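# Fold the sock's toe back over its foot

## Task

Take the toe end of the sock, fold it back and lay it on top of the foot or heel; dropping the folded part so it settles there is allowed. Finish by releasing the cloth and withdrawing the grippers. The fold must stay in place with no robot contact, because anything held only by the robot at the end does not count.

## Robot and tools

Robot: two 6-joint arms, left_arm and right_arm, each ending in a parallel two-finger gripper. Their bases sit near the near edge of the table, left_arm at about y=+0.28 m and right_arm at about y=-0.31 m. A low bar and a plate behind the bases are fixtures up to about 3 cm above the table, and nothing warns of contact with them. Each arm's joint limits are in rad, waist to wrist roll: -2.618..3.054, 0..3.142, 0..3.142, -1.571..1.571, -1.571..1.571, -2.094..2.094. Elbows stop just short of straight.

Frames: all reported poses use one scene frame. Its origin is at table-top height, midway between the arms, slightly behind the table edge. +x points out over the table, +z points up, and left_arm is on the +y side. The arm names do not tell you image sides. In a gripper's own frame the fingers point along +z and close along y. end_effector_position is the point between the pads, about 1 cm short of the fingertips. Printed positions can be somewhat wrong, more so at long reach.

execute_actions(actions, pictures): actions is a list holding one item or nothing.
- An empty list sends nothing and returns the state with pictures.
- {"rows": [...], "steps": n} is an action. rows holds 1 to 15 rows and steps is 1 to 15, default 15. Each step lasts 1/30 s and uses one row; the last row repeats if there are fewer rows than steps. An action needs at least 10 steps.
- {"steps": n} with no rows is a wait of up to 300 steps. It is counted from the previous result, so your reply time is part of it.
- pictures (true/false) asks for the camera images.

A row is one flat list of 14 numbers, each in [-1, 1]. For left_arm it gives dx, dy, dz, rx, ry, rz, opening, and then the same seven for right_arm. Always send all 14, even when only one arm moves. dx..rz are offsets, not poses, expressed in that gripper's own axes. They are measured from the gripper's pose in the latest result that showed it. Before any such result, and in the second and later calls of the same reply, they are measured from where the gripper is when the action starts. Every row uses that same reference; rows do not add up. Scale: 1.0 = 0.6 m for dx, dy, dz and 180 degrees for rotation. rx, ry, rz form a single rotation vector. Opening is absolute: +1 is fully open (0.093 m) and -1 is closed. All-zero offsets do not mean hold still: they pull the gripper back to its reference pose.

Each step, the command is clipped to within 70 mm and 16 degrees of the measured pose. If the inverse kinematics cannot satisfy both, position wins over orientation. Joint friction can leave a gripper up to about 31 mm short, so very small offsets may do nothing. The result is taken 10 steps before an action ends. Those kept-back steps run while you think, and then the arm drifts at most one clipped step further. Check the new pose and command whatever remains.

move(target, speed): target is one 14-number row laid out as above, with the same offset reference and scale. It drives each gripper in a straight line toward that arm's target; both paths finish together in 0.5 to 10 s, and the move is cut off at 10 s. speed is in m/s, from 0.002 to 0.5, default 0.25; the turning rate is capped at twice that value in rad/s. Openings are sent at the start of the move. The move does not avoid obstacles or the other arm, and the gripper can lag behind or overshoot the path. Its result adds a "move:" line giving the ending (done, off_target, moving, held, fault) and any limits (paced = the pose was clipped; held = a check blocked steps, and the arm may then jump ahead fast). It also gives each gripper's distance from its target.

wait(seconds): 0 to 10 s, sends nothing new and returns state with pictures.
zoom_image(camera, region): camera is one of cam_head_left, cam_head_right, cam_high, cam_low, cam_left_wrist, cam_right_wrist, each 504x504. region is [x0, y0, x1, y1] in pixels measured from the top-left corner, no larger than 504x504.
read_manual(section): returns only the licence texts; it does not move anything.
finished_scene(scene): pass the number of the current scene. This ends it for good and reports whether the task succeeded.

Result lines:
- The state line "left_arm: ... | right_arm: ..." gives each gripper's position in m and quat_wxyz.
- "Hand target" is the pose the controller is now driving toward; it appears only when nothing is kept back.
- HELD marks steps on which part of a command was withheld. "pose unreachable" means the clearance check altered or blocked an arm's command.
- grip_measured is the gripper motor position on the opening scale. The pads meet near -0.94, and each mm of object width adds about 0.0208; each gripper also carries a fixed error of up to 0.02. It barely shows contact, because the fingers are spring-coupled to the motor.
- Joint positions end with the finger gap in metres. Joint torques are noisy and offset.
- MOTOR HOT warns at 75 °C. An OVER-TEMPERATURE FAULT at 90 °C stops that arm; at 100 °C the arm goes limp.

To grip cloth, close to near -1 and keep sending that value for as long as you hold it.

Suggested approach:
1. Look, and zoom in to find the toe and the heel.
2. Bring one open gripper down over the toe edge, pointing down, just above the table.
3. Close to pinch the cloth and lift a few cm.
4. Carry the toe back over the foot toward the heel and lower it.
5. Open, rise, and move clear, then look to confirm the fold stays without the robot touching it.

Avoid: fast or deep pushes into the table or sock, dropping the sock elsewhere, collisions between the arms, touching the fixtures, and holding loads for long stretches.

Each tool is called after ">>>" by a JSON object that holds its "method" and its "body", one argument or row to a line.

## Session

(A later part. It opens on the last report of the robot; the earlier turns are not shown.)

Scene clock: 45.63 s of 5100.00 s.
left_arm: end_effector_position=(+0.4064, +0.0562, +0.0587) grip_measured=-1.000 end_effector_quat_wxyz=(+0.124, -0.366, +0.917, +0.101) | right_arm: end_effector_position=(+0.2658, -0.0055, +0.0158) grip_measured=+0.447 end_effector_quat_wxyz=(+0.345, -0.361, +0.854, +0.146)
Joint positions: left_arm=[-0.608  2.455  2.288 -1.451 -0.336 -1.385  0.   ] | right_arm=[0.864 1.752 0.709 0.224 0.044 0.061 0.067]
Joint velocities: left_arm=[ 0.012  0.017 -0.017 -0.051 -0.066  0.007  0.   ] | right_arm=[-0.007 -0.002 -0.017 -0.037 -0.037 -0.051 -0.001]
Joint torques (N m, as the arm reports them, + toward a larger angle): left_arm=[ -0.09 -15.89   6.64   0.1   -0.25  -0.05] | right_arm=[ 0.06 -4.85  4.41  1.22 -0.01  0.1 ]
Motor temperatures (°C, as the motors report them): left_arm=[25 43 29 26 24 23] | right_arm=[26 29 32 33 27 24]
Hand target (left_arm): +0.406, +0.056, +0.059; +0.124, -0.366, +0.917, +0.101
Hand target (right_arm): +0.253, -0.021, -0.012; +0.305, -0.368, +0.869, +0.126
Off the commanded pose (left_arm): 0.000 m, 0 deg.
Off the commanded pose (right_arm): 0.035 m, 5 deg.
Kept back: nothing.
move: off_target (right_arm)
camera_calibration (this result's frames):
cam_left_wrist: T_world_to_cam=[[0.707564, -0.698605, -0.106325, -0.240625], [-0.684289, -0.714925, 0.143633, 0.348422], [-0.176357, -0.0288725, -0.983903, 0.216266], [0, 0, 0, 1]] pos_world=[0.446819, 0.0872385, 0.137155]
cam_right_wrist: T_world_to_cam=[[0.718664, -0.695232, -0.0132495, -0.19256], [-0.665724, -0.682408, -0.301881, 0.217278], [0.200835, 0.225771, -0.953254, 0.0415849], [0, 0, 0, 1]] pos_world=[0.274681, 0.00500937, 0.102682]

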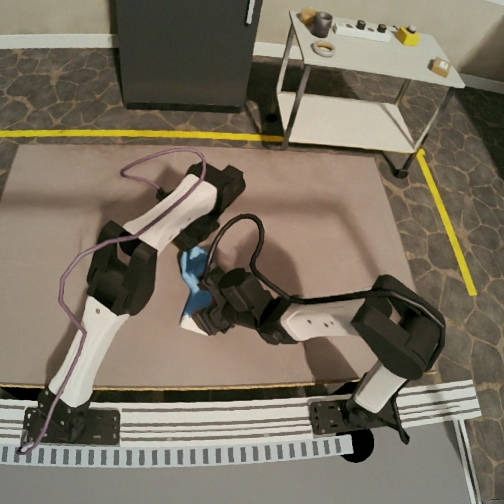

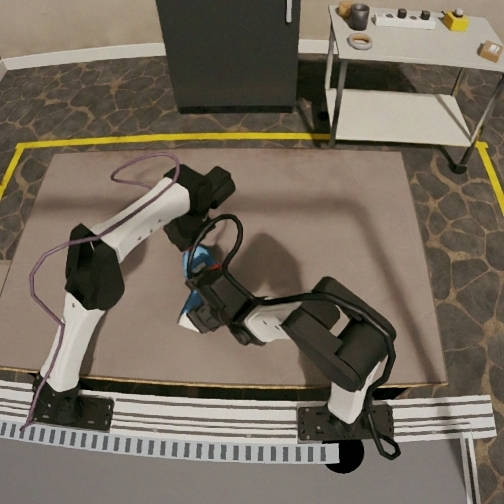

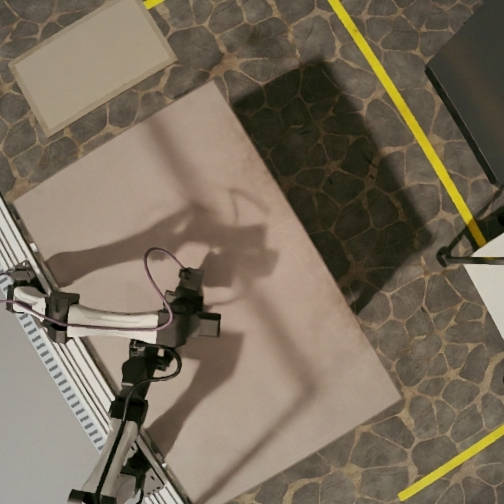

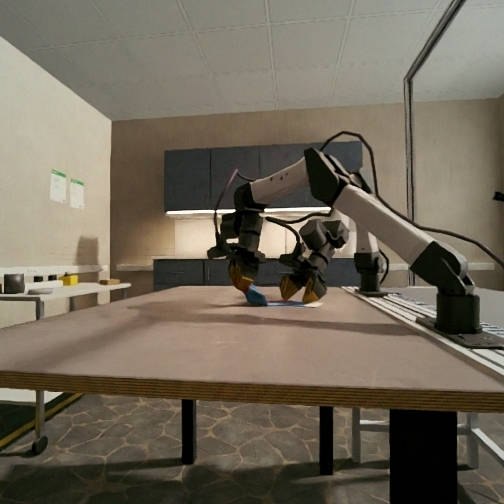

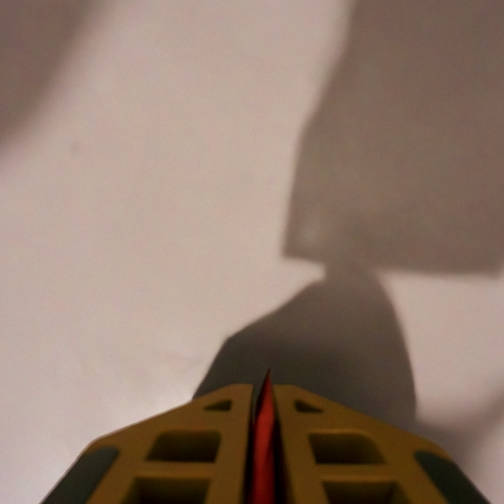

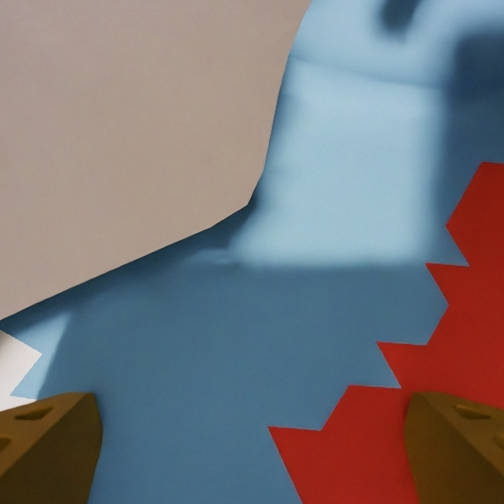

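>>> {"method": "execute_actions", "body": {
  "actions": [
    {"rows": [[0.006,0.0007,-0.003,0,0.0067,0,-1,0.0562,-0.0027,0.0101,0,0.029,0,0.45],[0.012,0.0015,-0.006,0,0.0133,0,-1,0.0562,-0.0027,0.0101,0,0.029,0,0.45],[0.018,0.0022,-0.009,0,0.02,0,-1,0.0562,-0.0027,0.0101,0,0.029,0,0.45],[0.024,0.0029,-0.012,0,0.0267,0,-1,0.0562,-0.0027,0.0101,0,0.029,0,0.45],[0.03,0.0037,-0.015,0,0.0333,0,-1,0.0562,-0.0027,0.0101,0,0.029,0,0.45],[0.036,0.0044,-0.018,0,0.04,0,-1,0.0562,-0.0027,0.0101,0,0.029,0,0.45],[0.042,0.0051,-0.021,0,0.0467,0,-1,0.0562,-0.0027,0.0101,0,0.029,0,0.45],[0.048,0.0059,-0.024,0,0.0533,0,-1,0.0562,-0.0027,0.0101,0,0.029,0,0.45],[0.054,0.0066,-0.027,0,0.06,0,-1,0.0562,-0.0027,0.0101,0,0.029,0,0.45],[0.06,0.0073,-0.03,0,0.0667,0,-1,0.0562,-0.0027,0.0101,0,0.029,0,0.45],[0.066,0.0081,-0.033,0,0.0733,0,-1,0.0562,-0.0027,0.0101,0,0.029,0,0.45],[0.0723,0.0088,-0.0361,0,0.08,0,-1,0.0562,-0.0027,0.0101,0,0.029,0,0.45]], "steps": 15}
  ]
}}

>>> {"method": "wait", "body": {
  "seconds": 0.5
}}

>>> {"method": "zoom_image", "body": {
  "camera": "cam_low",
  "region": [170, 200, 370, 330]
}}

Scene clock: 48.57 s of 5100.00 s.
left_arm: end_effector_position=(+0.4008, +0.0529, +0.0569) grip_measured=-1.000 end_effector_quat_wxyz=(+0.106, -0.367, +0.919, +0.096) | right_arm: end_effector_position=(+0.2659, -0.0052, +0.0160) grip_measured=+0.447 end_effector_quat_wxyz=(+0.346, -0.361, +0.854, +0.147)
Joint positions: left_arm=[-0.608  2.455  2.288 -1.462 -0.299 -1.386  0.   ] | right_arm=[0.864 1.752 0.709 0.227 0.043 0.061 0.067]
Joint velocities: left_arm=[-0.017 -0.002 -0.017 -0.183  0.315 -0.051  0.   ] | right_arm=[-0.002 -0.022  0.012 -0.022  0.007 -0.007  0.   ]
Joint torques (N m, as the arm reports them, + toward a larger angle): left_arm=[ -0.71 -16.36   8.34  -0.04  -0.14  -0.16] | right_arm=[-0.13 -5.35  3.83  1.24 -0.06  0.14]
Motor temperatures (°C, as the motors report them): left_arm=[25 44 29 26 24 23] | right_arm=[26 29 32 33 27 24]
Steps of this call (steps 1 to 83: nothing new was sent; steps 84 to 88: the first 5 steps of this action). Readings (end_effector_position):
84: left_arm (+0.4063, +0.0560, +0.0586) | right_arm (+0.2659, -0.0053, +0.0159)
85: left_arm (+0.4057, +0.0555, +0.0584) | right_arm (+0.2659, -0.0052, +0.0160)
87: left_arm (+0.4029, +0.0539, +0.0575) | right_arm (+0.2659, -0.0052, +0.0160)
88: the state above

Scene clock: 49.40 s of 5100.00 s.
left_arm: end_effector_position=(+0.3701, +0.0342, +0.0564) grip_measured=-1.000 end_effector_quat_wxyz=(+0.007, -0.377, +0.924, +0.066) | right_arm: end_effector_position=(+0.2659, -0.0052, +0.0160) grip_measured=+0.447 end_effector_quat_wxyz=(+0.346, -0.361, +0.854, +0.147)
Joint positions: left_arm=[-0.608  2.455  2.306 -1.536 -0.099 -1.4    0.   ] | right_arm=[0.864 1.752 0.709 0.227 0.043 0.061 0.067]
Joint velocities: left_arm=[ 0.007 -0.012 -0.007 -0.051 -0.022  0.022  0.   ] | right_arm=[ 0.007 -0.012  0.002 -0.051  0.037  0.037 -0.001]
Joint torques (N m, as the arm reports them, + toward a larger angle): left_arm=[ -1.17 -16.41   8.67  -0.12  -0.01  -0.11] | right_arm=[-0.09 -5.2   3.98  1.2  -0.07  0.15]
Motor temperatures (°C, as the motors report them): left_arm=[25 44 29 26 24 23] | right_arm=[26 29 32 33 27 24]
Hand target (left_arm): +0.369, +0.027, +0.067; +0.010, -0.375, +0.925, +0.053
Hand target (right_arm): +0.253, -0.021, -0.011; +0.306, -0.366, +0.869, +0.130
Off the commanded pose (left_arm): 0.013 m, 1 deg.
Off the commanded pose (right_arm): 0.035 m, 5 deg.
Kept back: nothing.
Steps of this call (steps 1 to 10: the last 10 steps of your previous action; steps 11 to 25: nothing new was sent). Readings (end_effector_position):
1: left_arm (+0.3985, +0.0517, +0.0564) | right_arm (+0.2659, -0.0052, +0.0160)
2: left_arm (+0.3959, +0.0505, +0.0558) | right_arm (+0.2659, -0.0052, +0.0160)
4: left_arm (+0.3902, +0.0478, +0.0547) | right_arm (+0.2659, -0.0052, +0.0160)
8: left_arm (+0.3784, +0.0417, +0.0530) | right_arm (+0.2659, -0.0052, +0.0160)
25: the state above
camera_calibration (this result's frames):
cam_left_wrist: T_world_to_cam=[[0.706138, -0.695706, -0.131768, -0.22867], [-0.613738, -0.694174, 0.376095, 0.268306], [-0.353121, -0.184704, -0.917164, 0.273998], [0, 0, 0, 1]] pos_world=[0.422896, 0.0777726, 0.120261]
cam_right_wrist: T_world_to_cam=[[0.718874, -0.695006, -0.0136597, -0.192519], [-0.665223, -0.682101, -0.303671, 0.217503], [0.201736, 0.227388, -0.952679, 0.0414137], [0, 0, 0, 1]] pos_world=[0.274731, 0.00513981, 0.102873]

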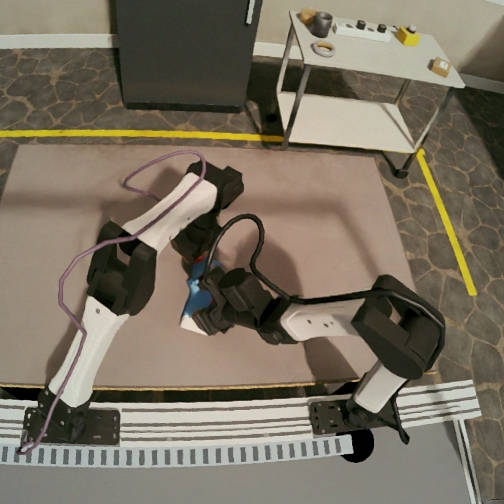

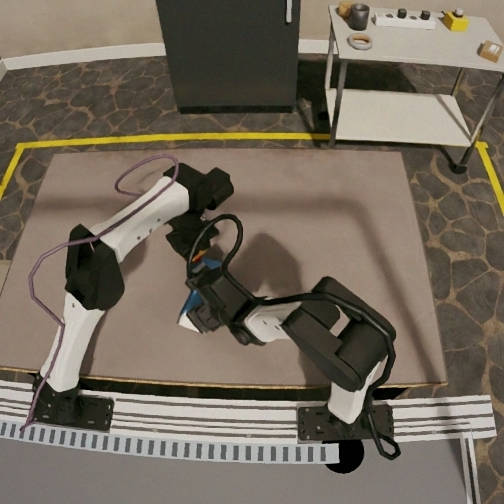

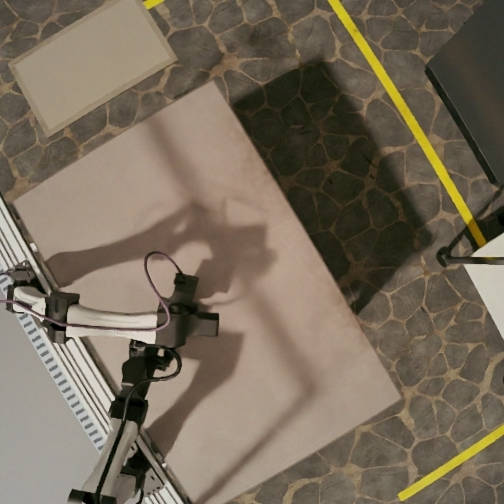

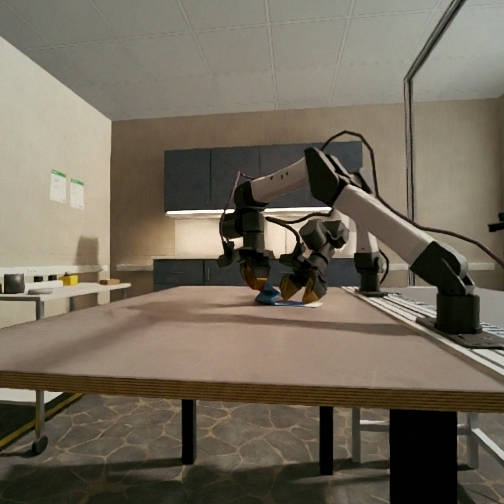

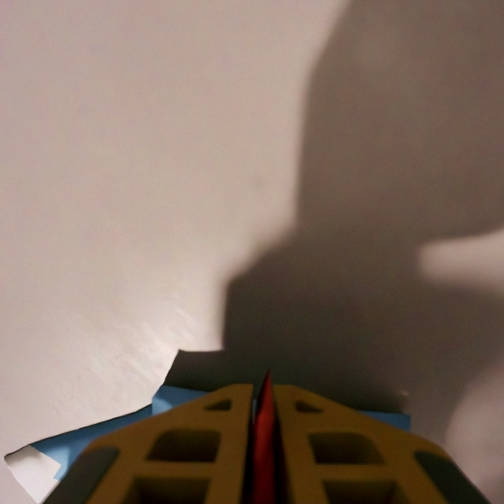

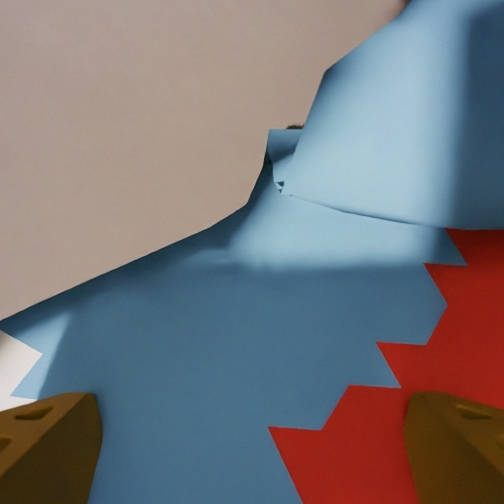

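Region (170, 200, 370, 330) of cam_low's 504x504 image, scaled by 2.520, with more detail than that image has; it fills the top 328 rows of this view, and the rest is white.

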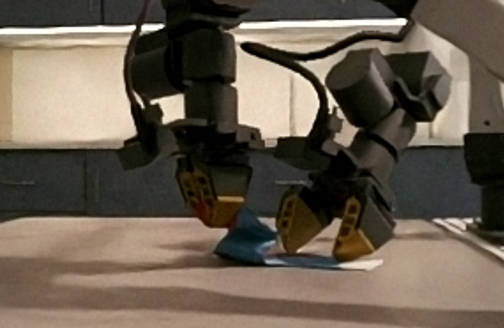

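>>> {"method": "move", "body": {
  "target": [-0.0772, 0.2673, -0.3903, 0.2348, -0.2966, 0.3138, -1, -0.022, -0.057, -0.2105, 0, 0, 0, 0.45],
  "speed": 0.25
}}

Scene clock: 59.30 s of 5100.00 s.
left_arm: end_effector_position=(+0.2995, +0.1484, +0.3111) grip_measured=-1.000 end_effector_quat_wxyz=(+0.485, +0.171, +0.852, -0.098) | right_arm: end_effector_position=(+0.2324, -0.0856, +0.1099) grip_measured=+0.447 end_effector_quat_wxyz=(+0.340, -0.361, +0.856, +0.144)
Joint positions: left_arm=[-0.442  1.074  1.242 -0.712 -0.056 -0.014  0.   ] | right_arm=[ 0.739  1.195  0.672 -0.308 -0.041 -0.03   0.067]
Joint velocities: left_arm=[ 0.007 -0.002  0.007 -0.007  0.125  0.007  0.   ] | right_arm=[ 0.002 -0.007 -0.012  0.022 -0.022 -0.037 -0.   ]
Joint torques (N m, as the arm reports them, + toward a larger angle): left_arm=[ 0.63 -4.49  5.72  1.84  0.07  0.02] | right_arm=[-0.5  -4.61  9.87  1.41 -0.12  0.04]
Motor temperatures (°C, as the motors report them): left_arm=[25 45 30 27 24 23] | right_arm=[26 29 32 32 27 24]
Hand target (left_arm): +0.299, +0.150, +0.309; +0.490, +0.172, +0.849, -0.099
Hand target (right_arm): +0.234, -0.086, +0.117; +0.346, -0.360, +0.854, +0.148
Off the commanded pose (left_arm): 0.002 m, 1 deg.
Off the commanded pose (right_arm): 0.007 m, 1 deg.
Kept back: nothing.
After step 90, 3.17 s passed at rest.
move: done
camera_calibration (this result's frames):
cam_left_wrist: T_world_to_cam=[[-0.367636, -0.92996, 0.00424294, 0.24822], [-0.778431, 0.305231, -0.548524, 0.397073], [0.508811, -0.20496, -0.836124, 0.223399], [0, 0, 0, 1]] pos_world=[0.286681, 0.155423, 0.40354]
cam_right_wrist: T_world_to_cam=[[0.717967, -0.695938, -0.0138822, -0.222839], [-0.668952, -0.68434, -0.290142, 0.168154], [0.192421, 0.217599, -0.956883, 0.157712], [0, 0, 0, 1]] pos_world=[0.242131, -0.0743254, 0.196607]

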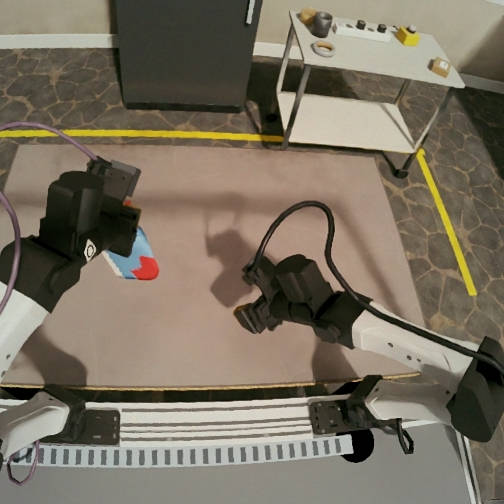

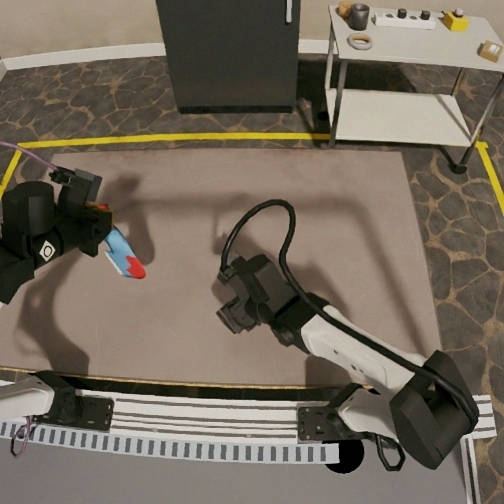

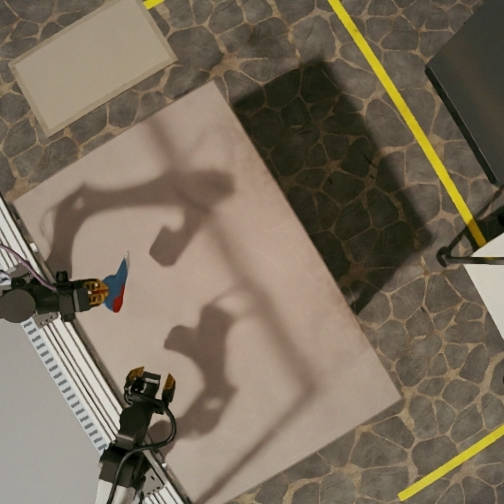

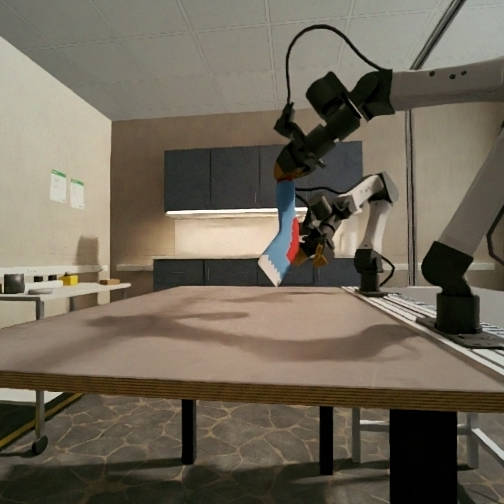

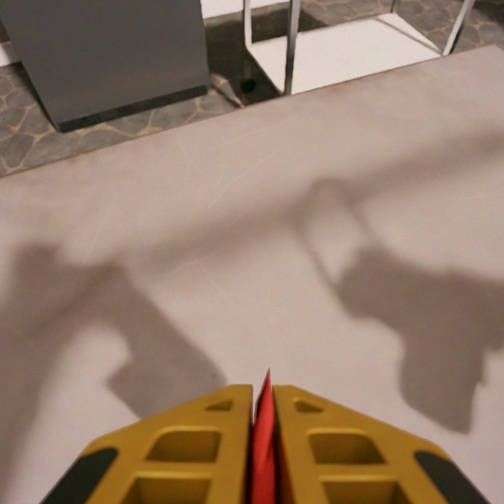

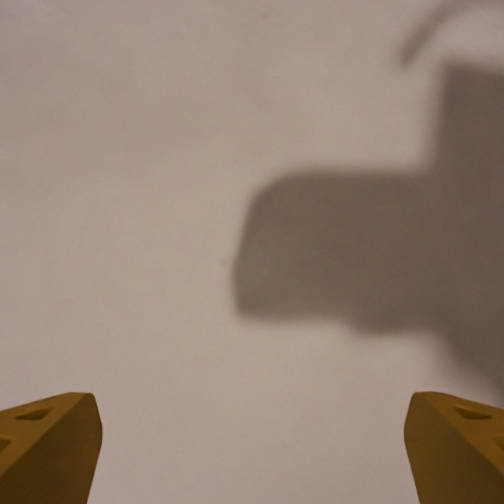

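>>> {"method": "move", "body": {
  "target": [0.1427, -0.001, 0.5107, 0, 0, 0, -1, 0, 0, 0, 0, 0, 0, 0.45],
  "speed": 0.15
}}

Scene clock: 62.93 s of 5100.00 s.
left_arm: end_effector_position=(+0.4938, +0.0638, +0.0715) grip_measured=-1.000 end_effector_quat_wxyz=(+0.469, +0.172, +0.861, -0.095) | right_arm: end_effector_position=(+0.2323, -0.0856, +0.1098) grip_measured=+0.447 end_effector_quat_wxyz=(+0.339, -0.361, +0.856, +0.144)
Joint positions: left_arm=[-0.41   2.006  1.174  0.253 -0.03  -0.     0.   ] | right_arm=[ 0.739  1.195  0.672 -0.309 -0.042 -0.03   0.067]
Joint velocities: left_arm=[ 0.002  0.007  0.002 -0.007 -0.022 -0.022  0.   ] | right_arm=[-0.012 -0.022  0.022  0.007  0.154 -0.037 -0.001]
Joint torques (N m, as the arm reports them, + toward a larger angle): left_arm=[  0.45 -11.67   9.67   1.78   0.07   0.02] | right_arm=[ 0.32 -3.48  8.9   1.47  0.02  0.09]
Motor temperatures (°C, as the motors report them): left_arm=[25 44 30 28 24 23] | right_arm=[26 29 32 33 27 24]
Hand target (left_arm): +0.504, +0.062, +0.081; +0.485, +0.171, +0.852, -0.098
Hand target (right_arm): +0.232, -0.086, +0.110; +0.340, -0.361, +0.856, +0.144
Off the commanded pose (left_arm): 0.012 m, 2 deg.
Off the commanded pose (right_arm): 0.000 m, 0 deg.
Kept back: nothing.
move: off_target (left_arm)
camera_calibration (this result's frames):
cam_left_wrist: T_world_to_cam=[[-0.365332, -0.930868, 0.00411555, 0.240994], [-0.797261, 0.310608, -0.517589, 0.449449], [0.480528, -0.192373, -0.85562, -0.0786532], [0, 0, 0, 1]] pos_world=[0.484166, 0.0696011, 0.16434]
cam_right_wrist: T_world_to_cam=[[0.718141, -0.695754, -0.0141796, -0.222764], [-0.668912, -0.684529, -0.289788, 0.168008], [0.191915, 0.217593, -0.956986, 0.157799], [0, 0, 0, 1]] pos_world=[0.242075, -0.0743183, 0.19654]

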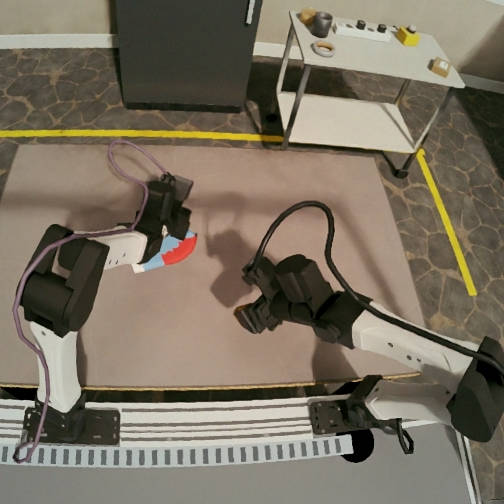

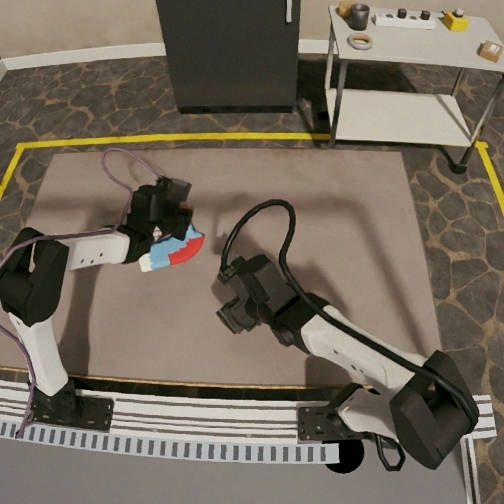

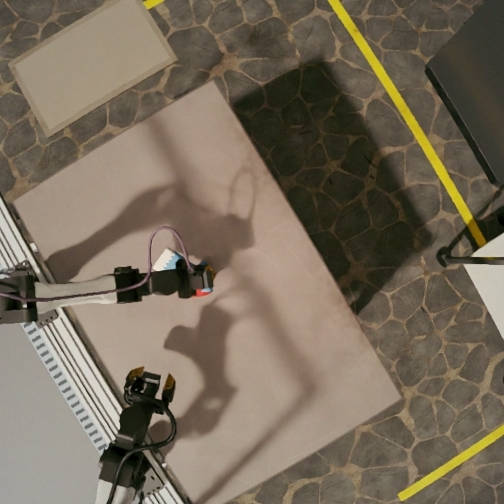

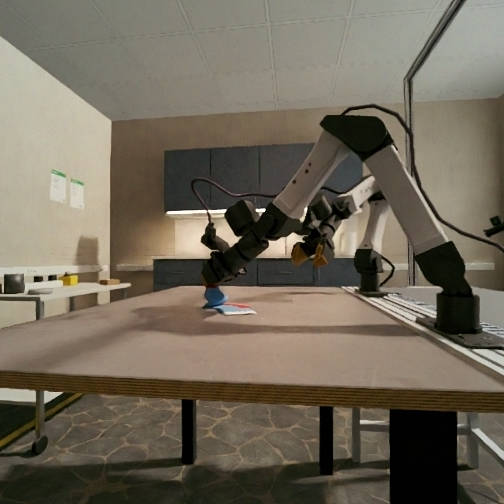

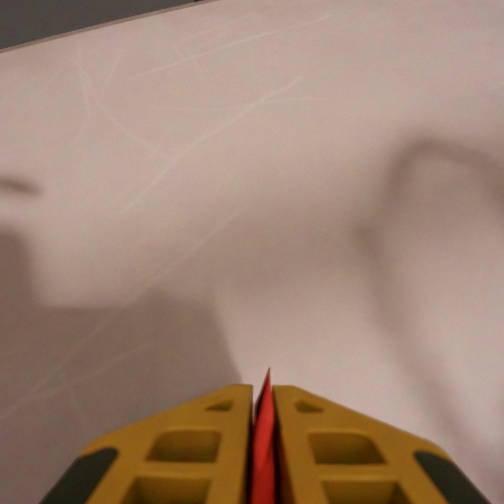

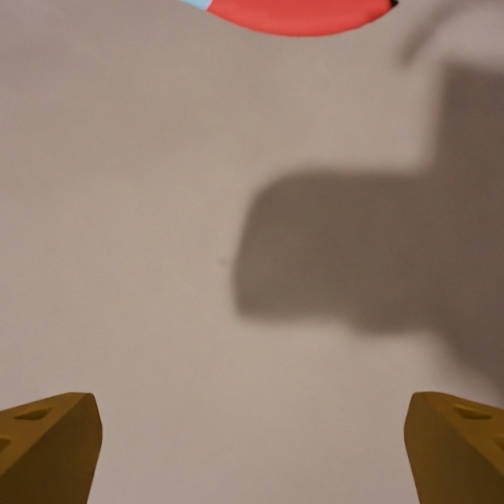

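>>> {"method": "zoom_image", "body": {
  "camera": "cam_low",
  "region": [160, 230, 300, 330]
}}

>>> {"method": "zoom_image", "body": {
  "camera": "cam_head_right",
  "region": [110, 170, 250, 300]
}}

Region (160, 230, 300, 330) of cam_low's 504x504 image, scaled by 3.600, with more detail than that image has; it fills the top 360 rows of this view, and the rest is white.

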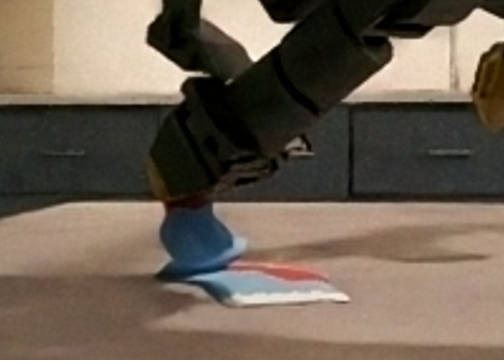

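Region (110, 170, 250, 300) of cam_head_right's 504x504 image, scaled by 3.600, with more detail than that image has; it fills the top 468 rows of this view, and the rest is white.

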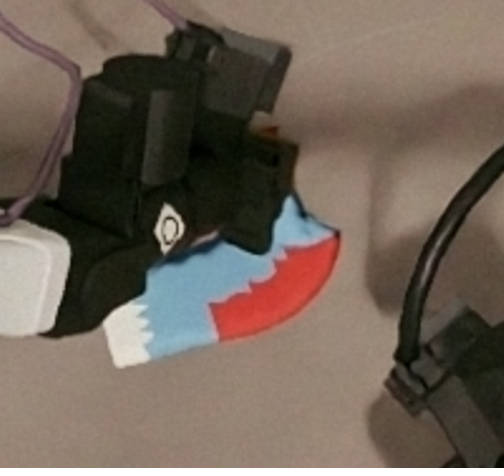

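>>> {"method": "move", "body": {
  "target": [-0.0748, 0, 0.07, 0, -0.083, 0, -1, 0, 0, 0, 0, 0, 0, 0.45],
  "speed": 0.1
}}

>>> {"method": "zoom_image", "body": {
  "camera": "cam_low",
  "region": [140, 230, 300, 330]
}}

>>> {"method": "zoom_image", "body": {
  "camera": "cam_head_right",
  "region": [110, 160, 250, 290]
}}

Scene clock: 66.03 s of 5100.00 s.
left_arm: end_effector_position=(+0.5405, +0.0431, +0.0793) grip_measured=-1.000 end_effector_quat_wxyz=(+0.564, +0.158, +0.802, -0.115) | right_arm: end_effector_position=(+0.2323, -0.0856, +0.1098) grip_measured=+0.447 end_effector_quat_wxyz=(+0.339, -0.361, +0.856, +0.144)
Joint positions: left_arm=[-0.41   2.182  1.257  0.574 -0.029  0.003  0.   ] | right_arm=[ 0.739  1.195  0.672 -0.309 -0.042 -0.03   0.067]
Joint velocities: left_arm=[-0.007 -0.017 -0.012 -0.051 -0.007 -0.066  0.   ] | right_arm=[ 0.022  0.022 -0.002 -0.007 -0.022 -0.022 -0.001]
Joint torques (N m, as the arm reports them, + toward a larger angle): left_arm=[  0.19 -12.67   9.49   1.9    0.05   0.02] | right_arm=[ 0.29 -3.56  8.83  1.46 -0.04  0.1 ]
Motor temperatures (°C, as the motors report them): left_arm=[25 44 31 29 24 23] | right_arm=[26 29 33 33 27 24]
Hand target (left_arm): +0.549, +0.041, +0.087; +0.577, +0.158, +0.793, -0.117
Hand target (right_arm): +0.232, -0.086, +0.110; +0.339, -0.361, +0.856, +0.144
Off the commanded pose (left_arm): 0.011 m, 2 deg.
Off the commanded pose (right_arm): 0.000 m, 0 deg.
Kept back: nothing.
move: off_target (left_arm)
camera_calibration (this result's frames):
cam_left_wrist: T_world_to_cam=[[-0.364655, -0.931063, 0.0121701, 0.237701], [-0.669813, 0.253212, -0.698022, 0.445054], [0.646821, -0.262689, -0.715973, -0.196309], [0, 0, 0, 1]] pos_world=[0.511758, 0.0570534, 0.167213]
cam_right_wrist: T_world_to_cam=[[0.718141, -0.695754, -0.0141796, -0.222764], [-0.668912, -0.684529, -0.289788, 0.168008], [0.191915, 0.217593, -0.956986, 0.157799], [0, 0, 0, 1]] pos_world=[0.242075, -0.0743183, 0.19654]

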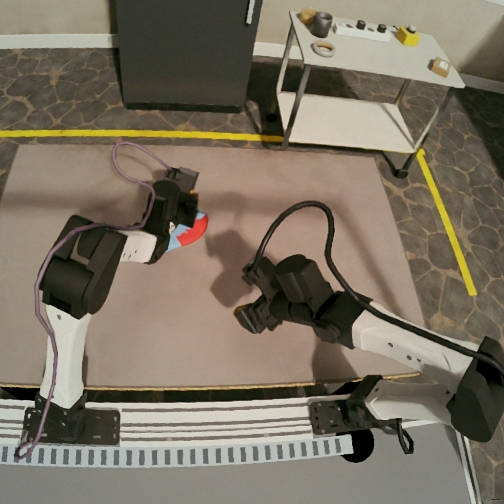

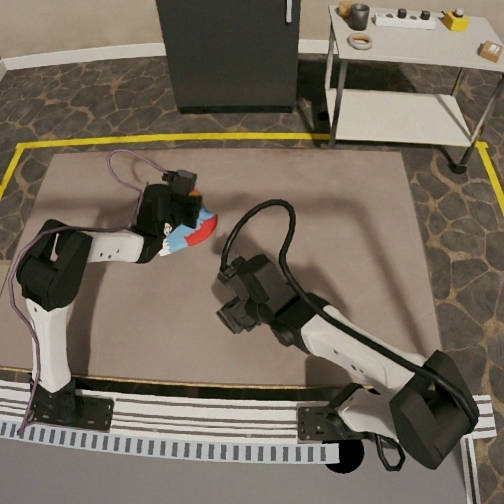

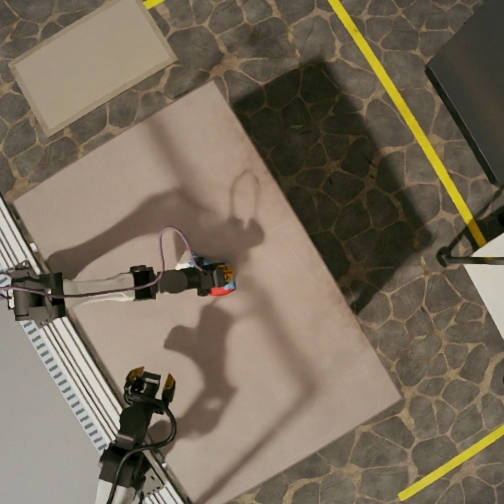

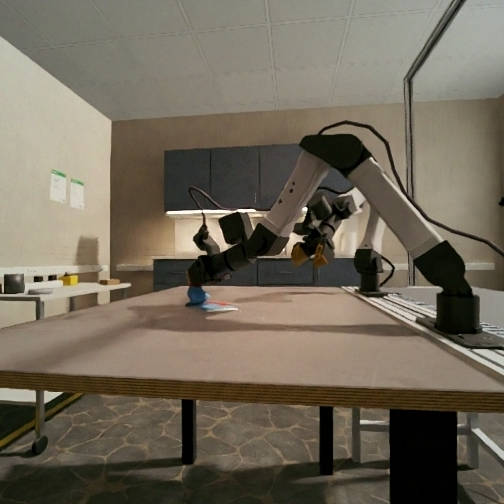

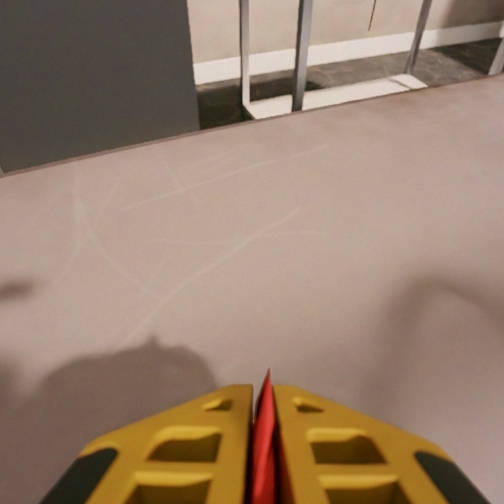

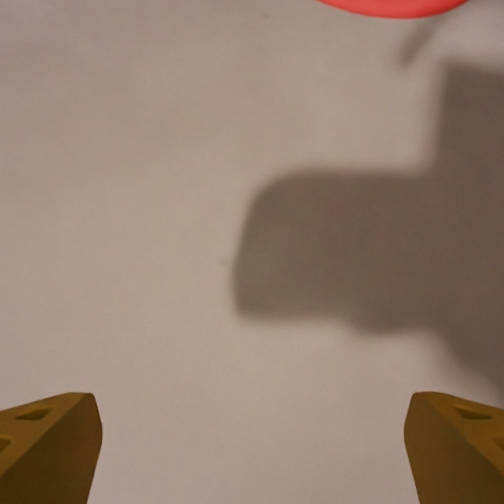

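Region (140, 230, 300, 330) of cam_low's 504x504 image, scaled by 3.150, with more detail than that image has; it fills the top 315 rows of this view, and the rest is white.

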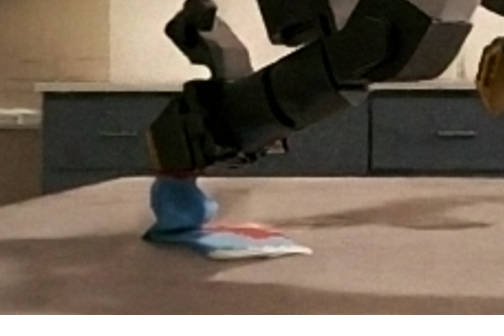

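Region (110, 160, 250, 290) of cam_head_right's 504x504 image, scaled by 3.600, with more detail than that image has; it fills the top 468 rows of this view, and the rest is white.

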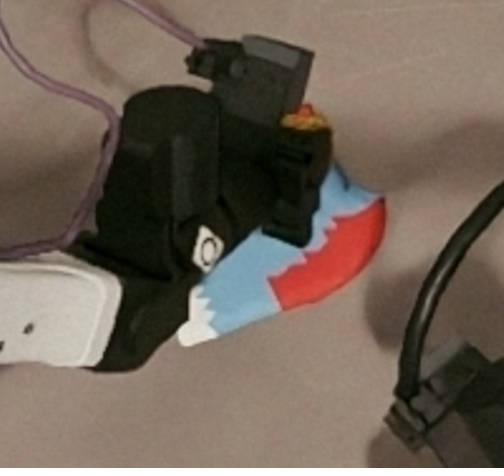

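>>> {"method": "move", "body": {
  "target": [0.0213, -0.0865, -0.1077, 0, -0.105, 0, -1, -0.133, -0.1355, 0.239, 0.0425, -0.0138, 0.5382, -1],
  "speed": 0.3
}}

>>> {"method": "zoom_image", "body": {
  "camera": "cam_low",
  "region": [160, 220, 340, 330]
}}

>>> {"method": "zoom_image", "body": {
  "camera": "cam_head_right",
  "region": [130, 170, 290, 320]
}}

Scene clock: 73.30 s of 5100.00 s.
left_arm: end_effector_position=(+0.4683, +0.0210, +0.0999) grip_measured=-1.000 end_effector_quat_wxyz=(+0.694, +0.131, +0.694, -0.142) | right_arm: end_effector_position=(+0.3962, -0.0272, +0.0648) grip_measured=-1.000 end_effector_quat_wxyz=(+0.154, +0.416, +0.840, +0.314)
Joint positions: left_arm=[-0.545  2.197  0.9    1.293 -0.168  0.003  0.   ] | right_arm=[ 0.602  1.921  1.213 -0.164 -0.033  1.546  0.   ]
Joint velocities: left_arm=[ 0.007 -0.007 -0.022 -0.037 -0.11  -0.051  0.   ] | right_arm=[-0.002  0.017  0.027 -0.081  0.022  0.022  0.   ]
Joint torques (N m, as the arm reports them, + toward a larger angle): left_arm=[ -1.   -10.92   3.52   1.91  -0.02   0.01] | right_arm=[-0.35 -8.6   9.65  1.29  0.09  0.16]
Motor temperatures (°C, as the motors report them): left_arm=[25 44 31 31 24 23] | right_arm=[26 29 34 33 27 24]
Hand target (left_arm): +0.461, +0.019, +0.088; +0.688, +0.137, +0.699, -0.139
Hand target (right_arm): +0.401, -0.031, +0.060; +0.154, +0.425, +0.838, +0.307
Off the commanded pose (left_arm): 0.013 m, 1 deg.
Off the commanded pose (right_arm): 0.007 m, 1 deg.
Kept back: nothing.
After step 90, 0.83 s passed at rest.
move: off_target (left_arm)
camera_calibration (this result's frames):
cam_left_wrist: T_world_to_cam=[[-0.362598, -0.931527, 0.0279342, 0.187994], [-0.415556, 0.134781, -0.899526, 0.320149], [0.834168, -0.337775, -0.435973, -0.254745], [0, 0, 0, 1]] pos_world=[0.413706, 0.0459249, 0.171669]
cam_right_wrist: T_world_to_cam=[[-0.599839, -0.447406, -0.663341, 0.270559], [-0.774143, 0.534063, 0.339823, 0.338564], [0.202227, 0.71736, -0.666708, 0.0612818], [0, 0, 0, 1]] pos_world=[0.411996, -0.103726, 0.105278]

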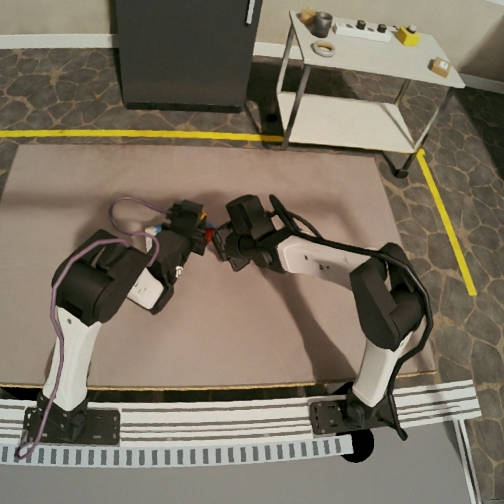

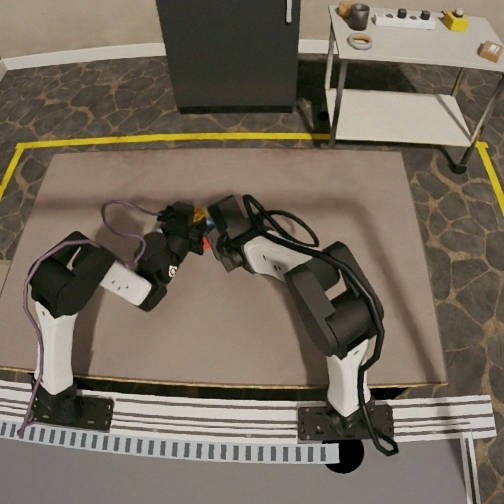

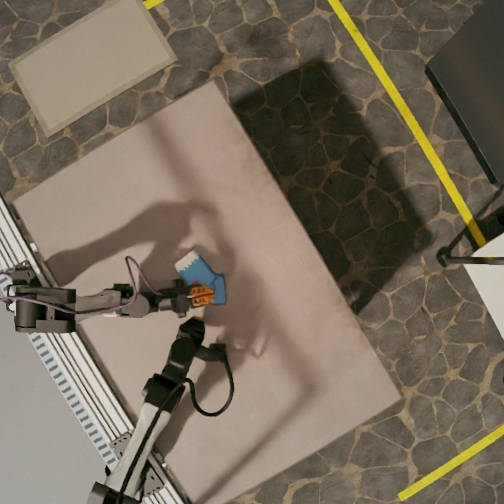

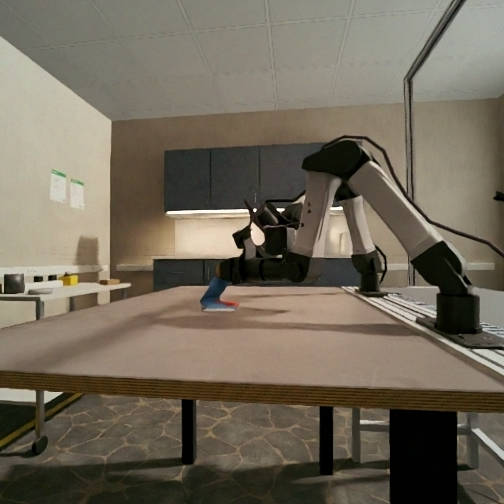

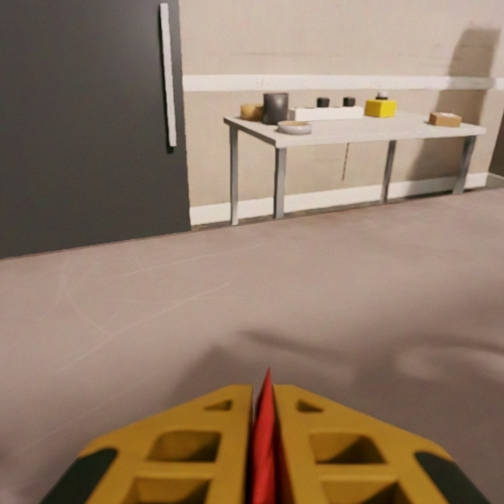

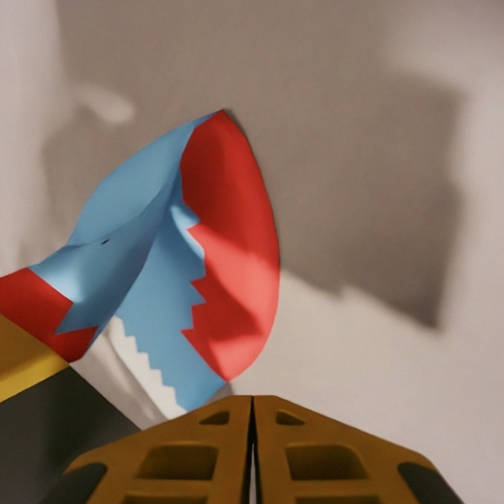

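Region (160, 220, 340, 330) of cam_low's 504x504 image, scaled by 2.800, with more detail than that image has.

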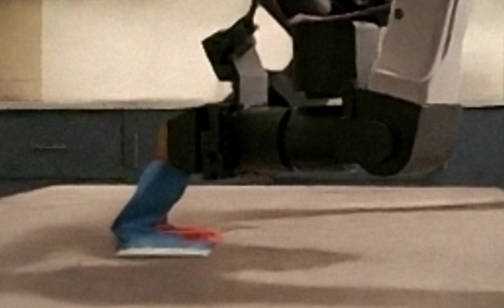

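Region (130, 170, 290, 320) of cam_head_right's 504x504 image, scaled by 3.150, with more detail than that image has; it fills the top 472 rows of this view, and the rest is white.

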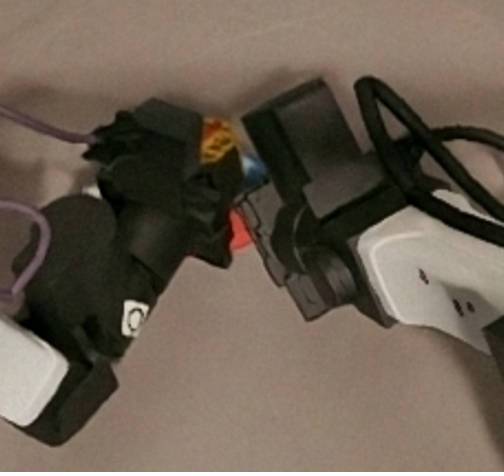

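>>> {"method": "move", "body": {
  "target": [0.092, 0, 0, 0, 0, 0, -1, 0, 0, -0.15, 0, 0, 0, -1],
  "speed": 0.1
}}

>>> {"method": "zoom_image", "body": {
  "camera": "cam_low",
  "region": [160, 220, 340, 330]
}}

>>> {"method": "zoom_image", "body": {
  "camera": "cam_high",
  "region": [140, 220, 280, 350]
}}

Scene clock: 75.73 s of 5100.00 s.
left_arm: end_effector_position=(+0.4629, +0.0232, +0.0419) grip_measured=-1.000 end_effector_quat_wxyz=(+0.686, +0.133, +0.701, -0.139) | right_arm: end_effector_position=(+0.3528, -0.0572, +0.1398) grip_measured=-1.000 end_effector_quat_wxyz=(+0.159, +0.414, +0.836, +0.324)
Joint positions: left_arm=[-0.545  2.388  0.9    1.462 -0.168  0.003  0.   ] | right_arm=[ 0.602  1.625  1.155 -0.379 -0.033  1.548  0.   ]
Joint velocities: left_arm=[ 0.012  0.017 -0.022 -0.022  0.007 -0.081  0.   ] | right_arm=[-0.007  0.002 -0.002 -0.022  0.066  0.022  0.   ]
Joint torques (N m, as the arm reports them, + toward a larger angle): left_arm=[ -0.03 -11.01   6.62   1.82   0.02  -0.04] | right_arm=[-0.19 -8.3   6.95  1.28 -0.05  0.02]
Motor temperatures (°C, as the motors report them): left_arm=[25 44 31 31 24 23] | right_arm=[26 30 34 33 27 24]
Hand target (left_arm): +0.468, +0.020, +0.044; +0.694, +0.131, +0.694, -0.142
Hand target (right_arm): +0.348, -0.063, +0.133; +0.154, +0.416, +0.839, +0.314
Off the commanded pose (left_arm): 0.007 m, 1 deg.
Off the commanded pose (right_arm): 0.010 m, 1 deg.
Kept back: nothing.
move: done
camera_calibration (this result's frames):
cam_left_wrist: T_world_to_cam=[[-0.362116, -0.931827, 0.0238664, 0.189675], [-0.432374, 0.145231, -0.889921, 0.272614], [0.825787, -0.332574, -0.455489, -0.270279], [0, 0, 0, 1]] pos_world=[0.409749, 0.0472639, 0.114969]
cam_right_wrist: T_world_to_cam=[[-0.5879, -0.437285, -0.680555, 0.279597], [-0.779809, 0.530074, 0.333047, 0.29818], [0.215108, 0.726501, -0.652629, 0.135545], [0, 0, 0, 1]] pos_world=[0.367742, -0.134268, 0.179434]

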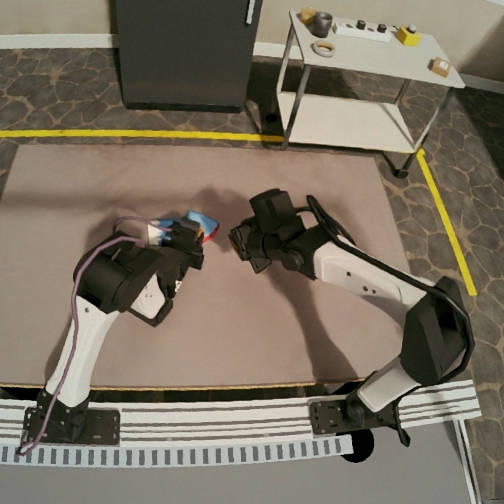

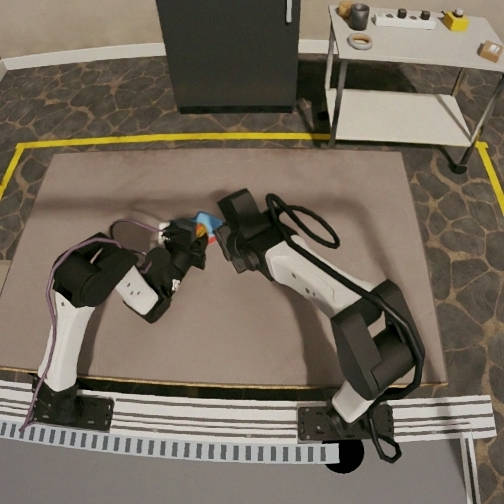

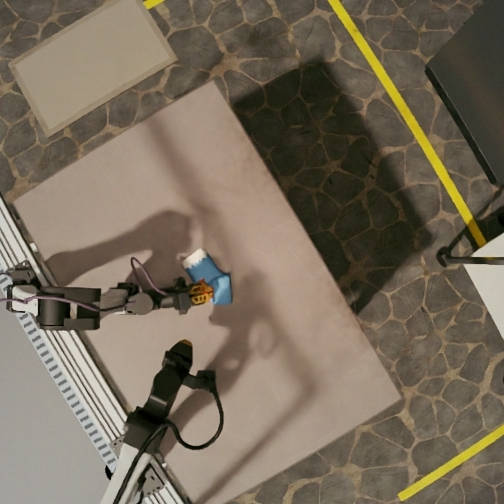

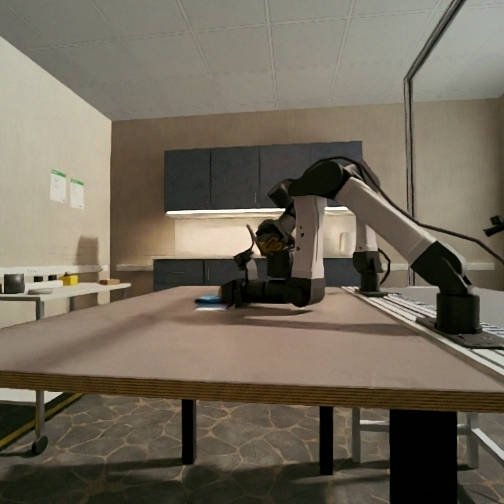

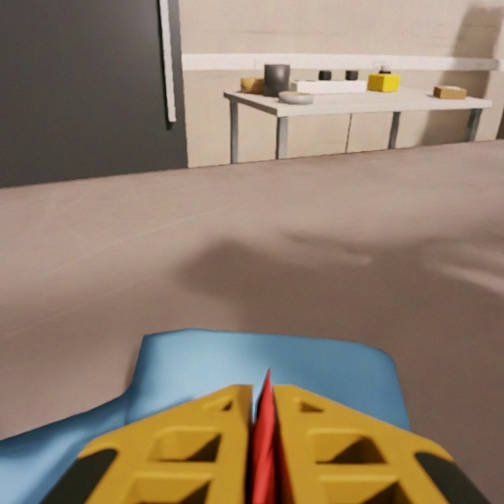

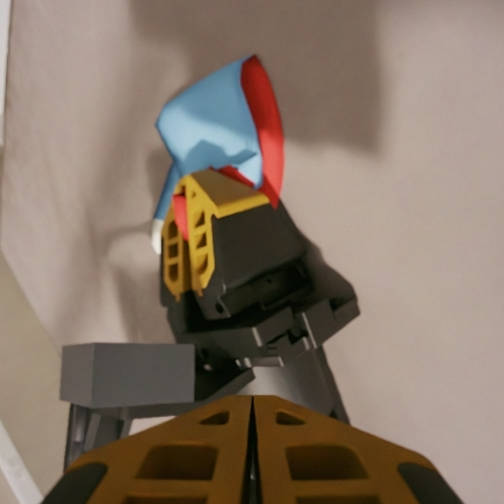

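Region (160, 220, 340, 330) of cam_low's 504x504 image, scaled by 2.800, with more detail than that image has.

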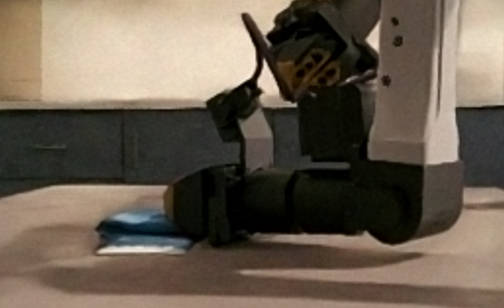

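Region (140, 220, 280, 350) of cam_high's 504x504 image, scaled by 3.600, with more detail than that image has; it fills the top 468 rows of this view, and the rest is white.

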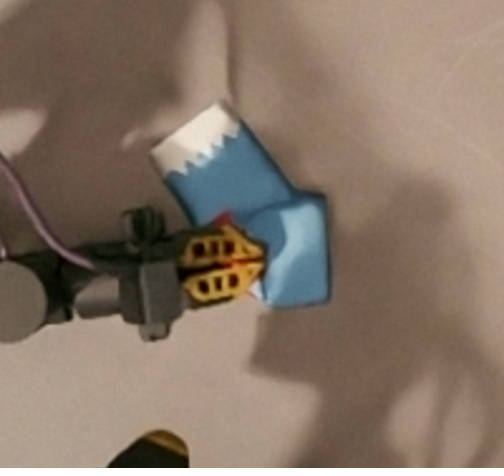

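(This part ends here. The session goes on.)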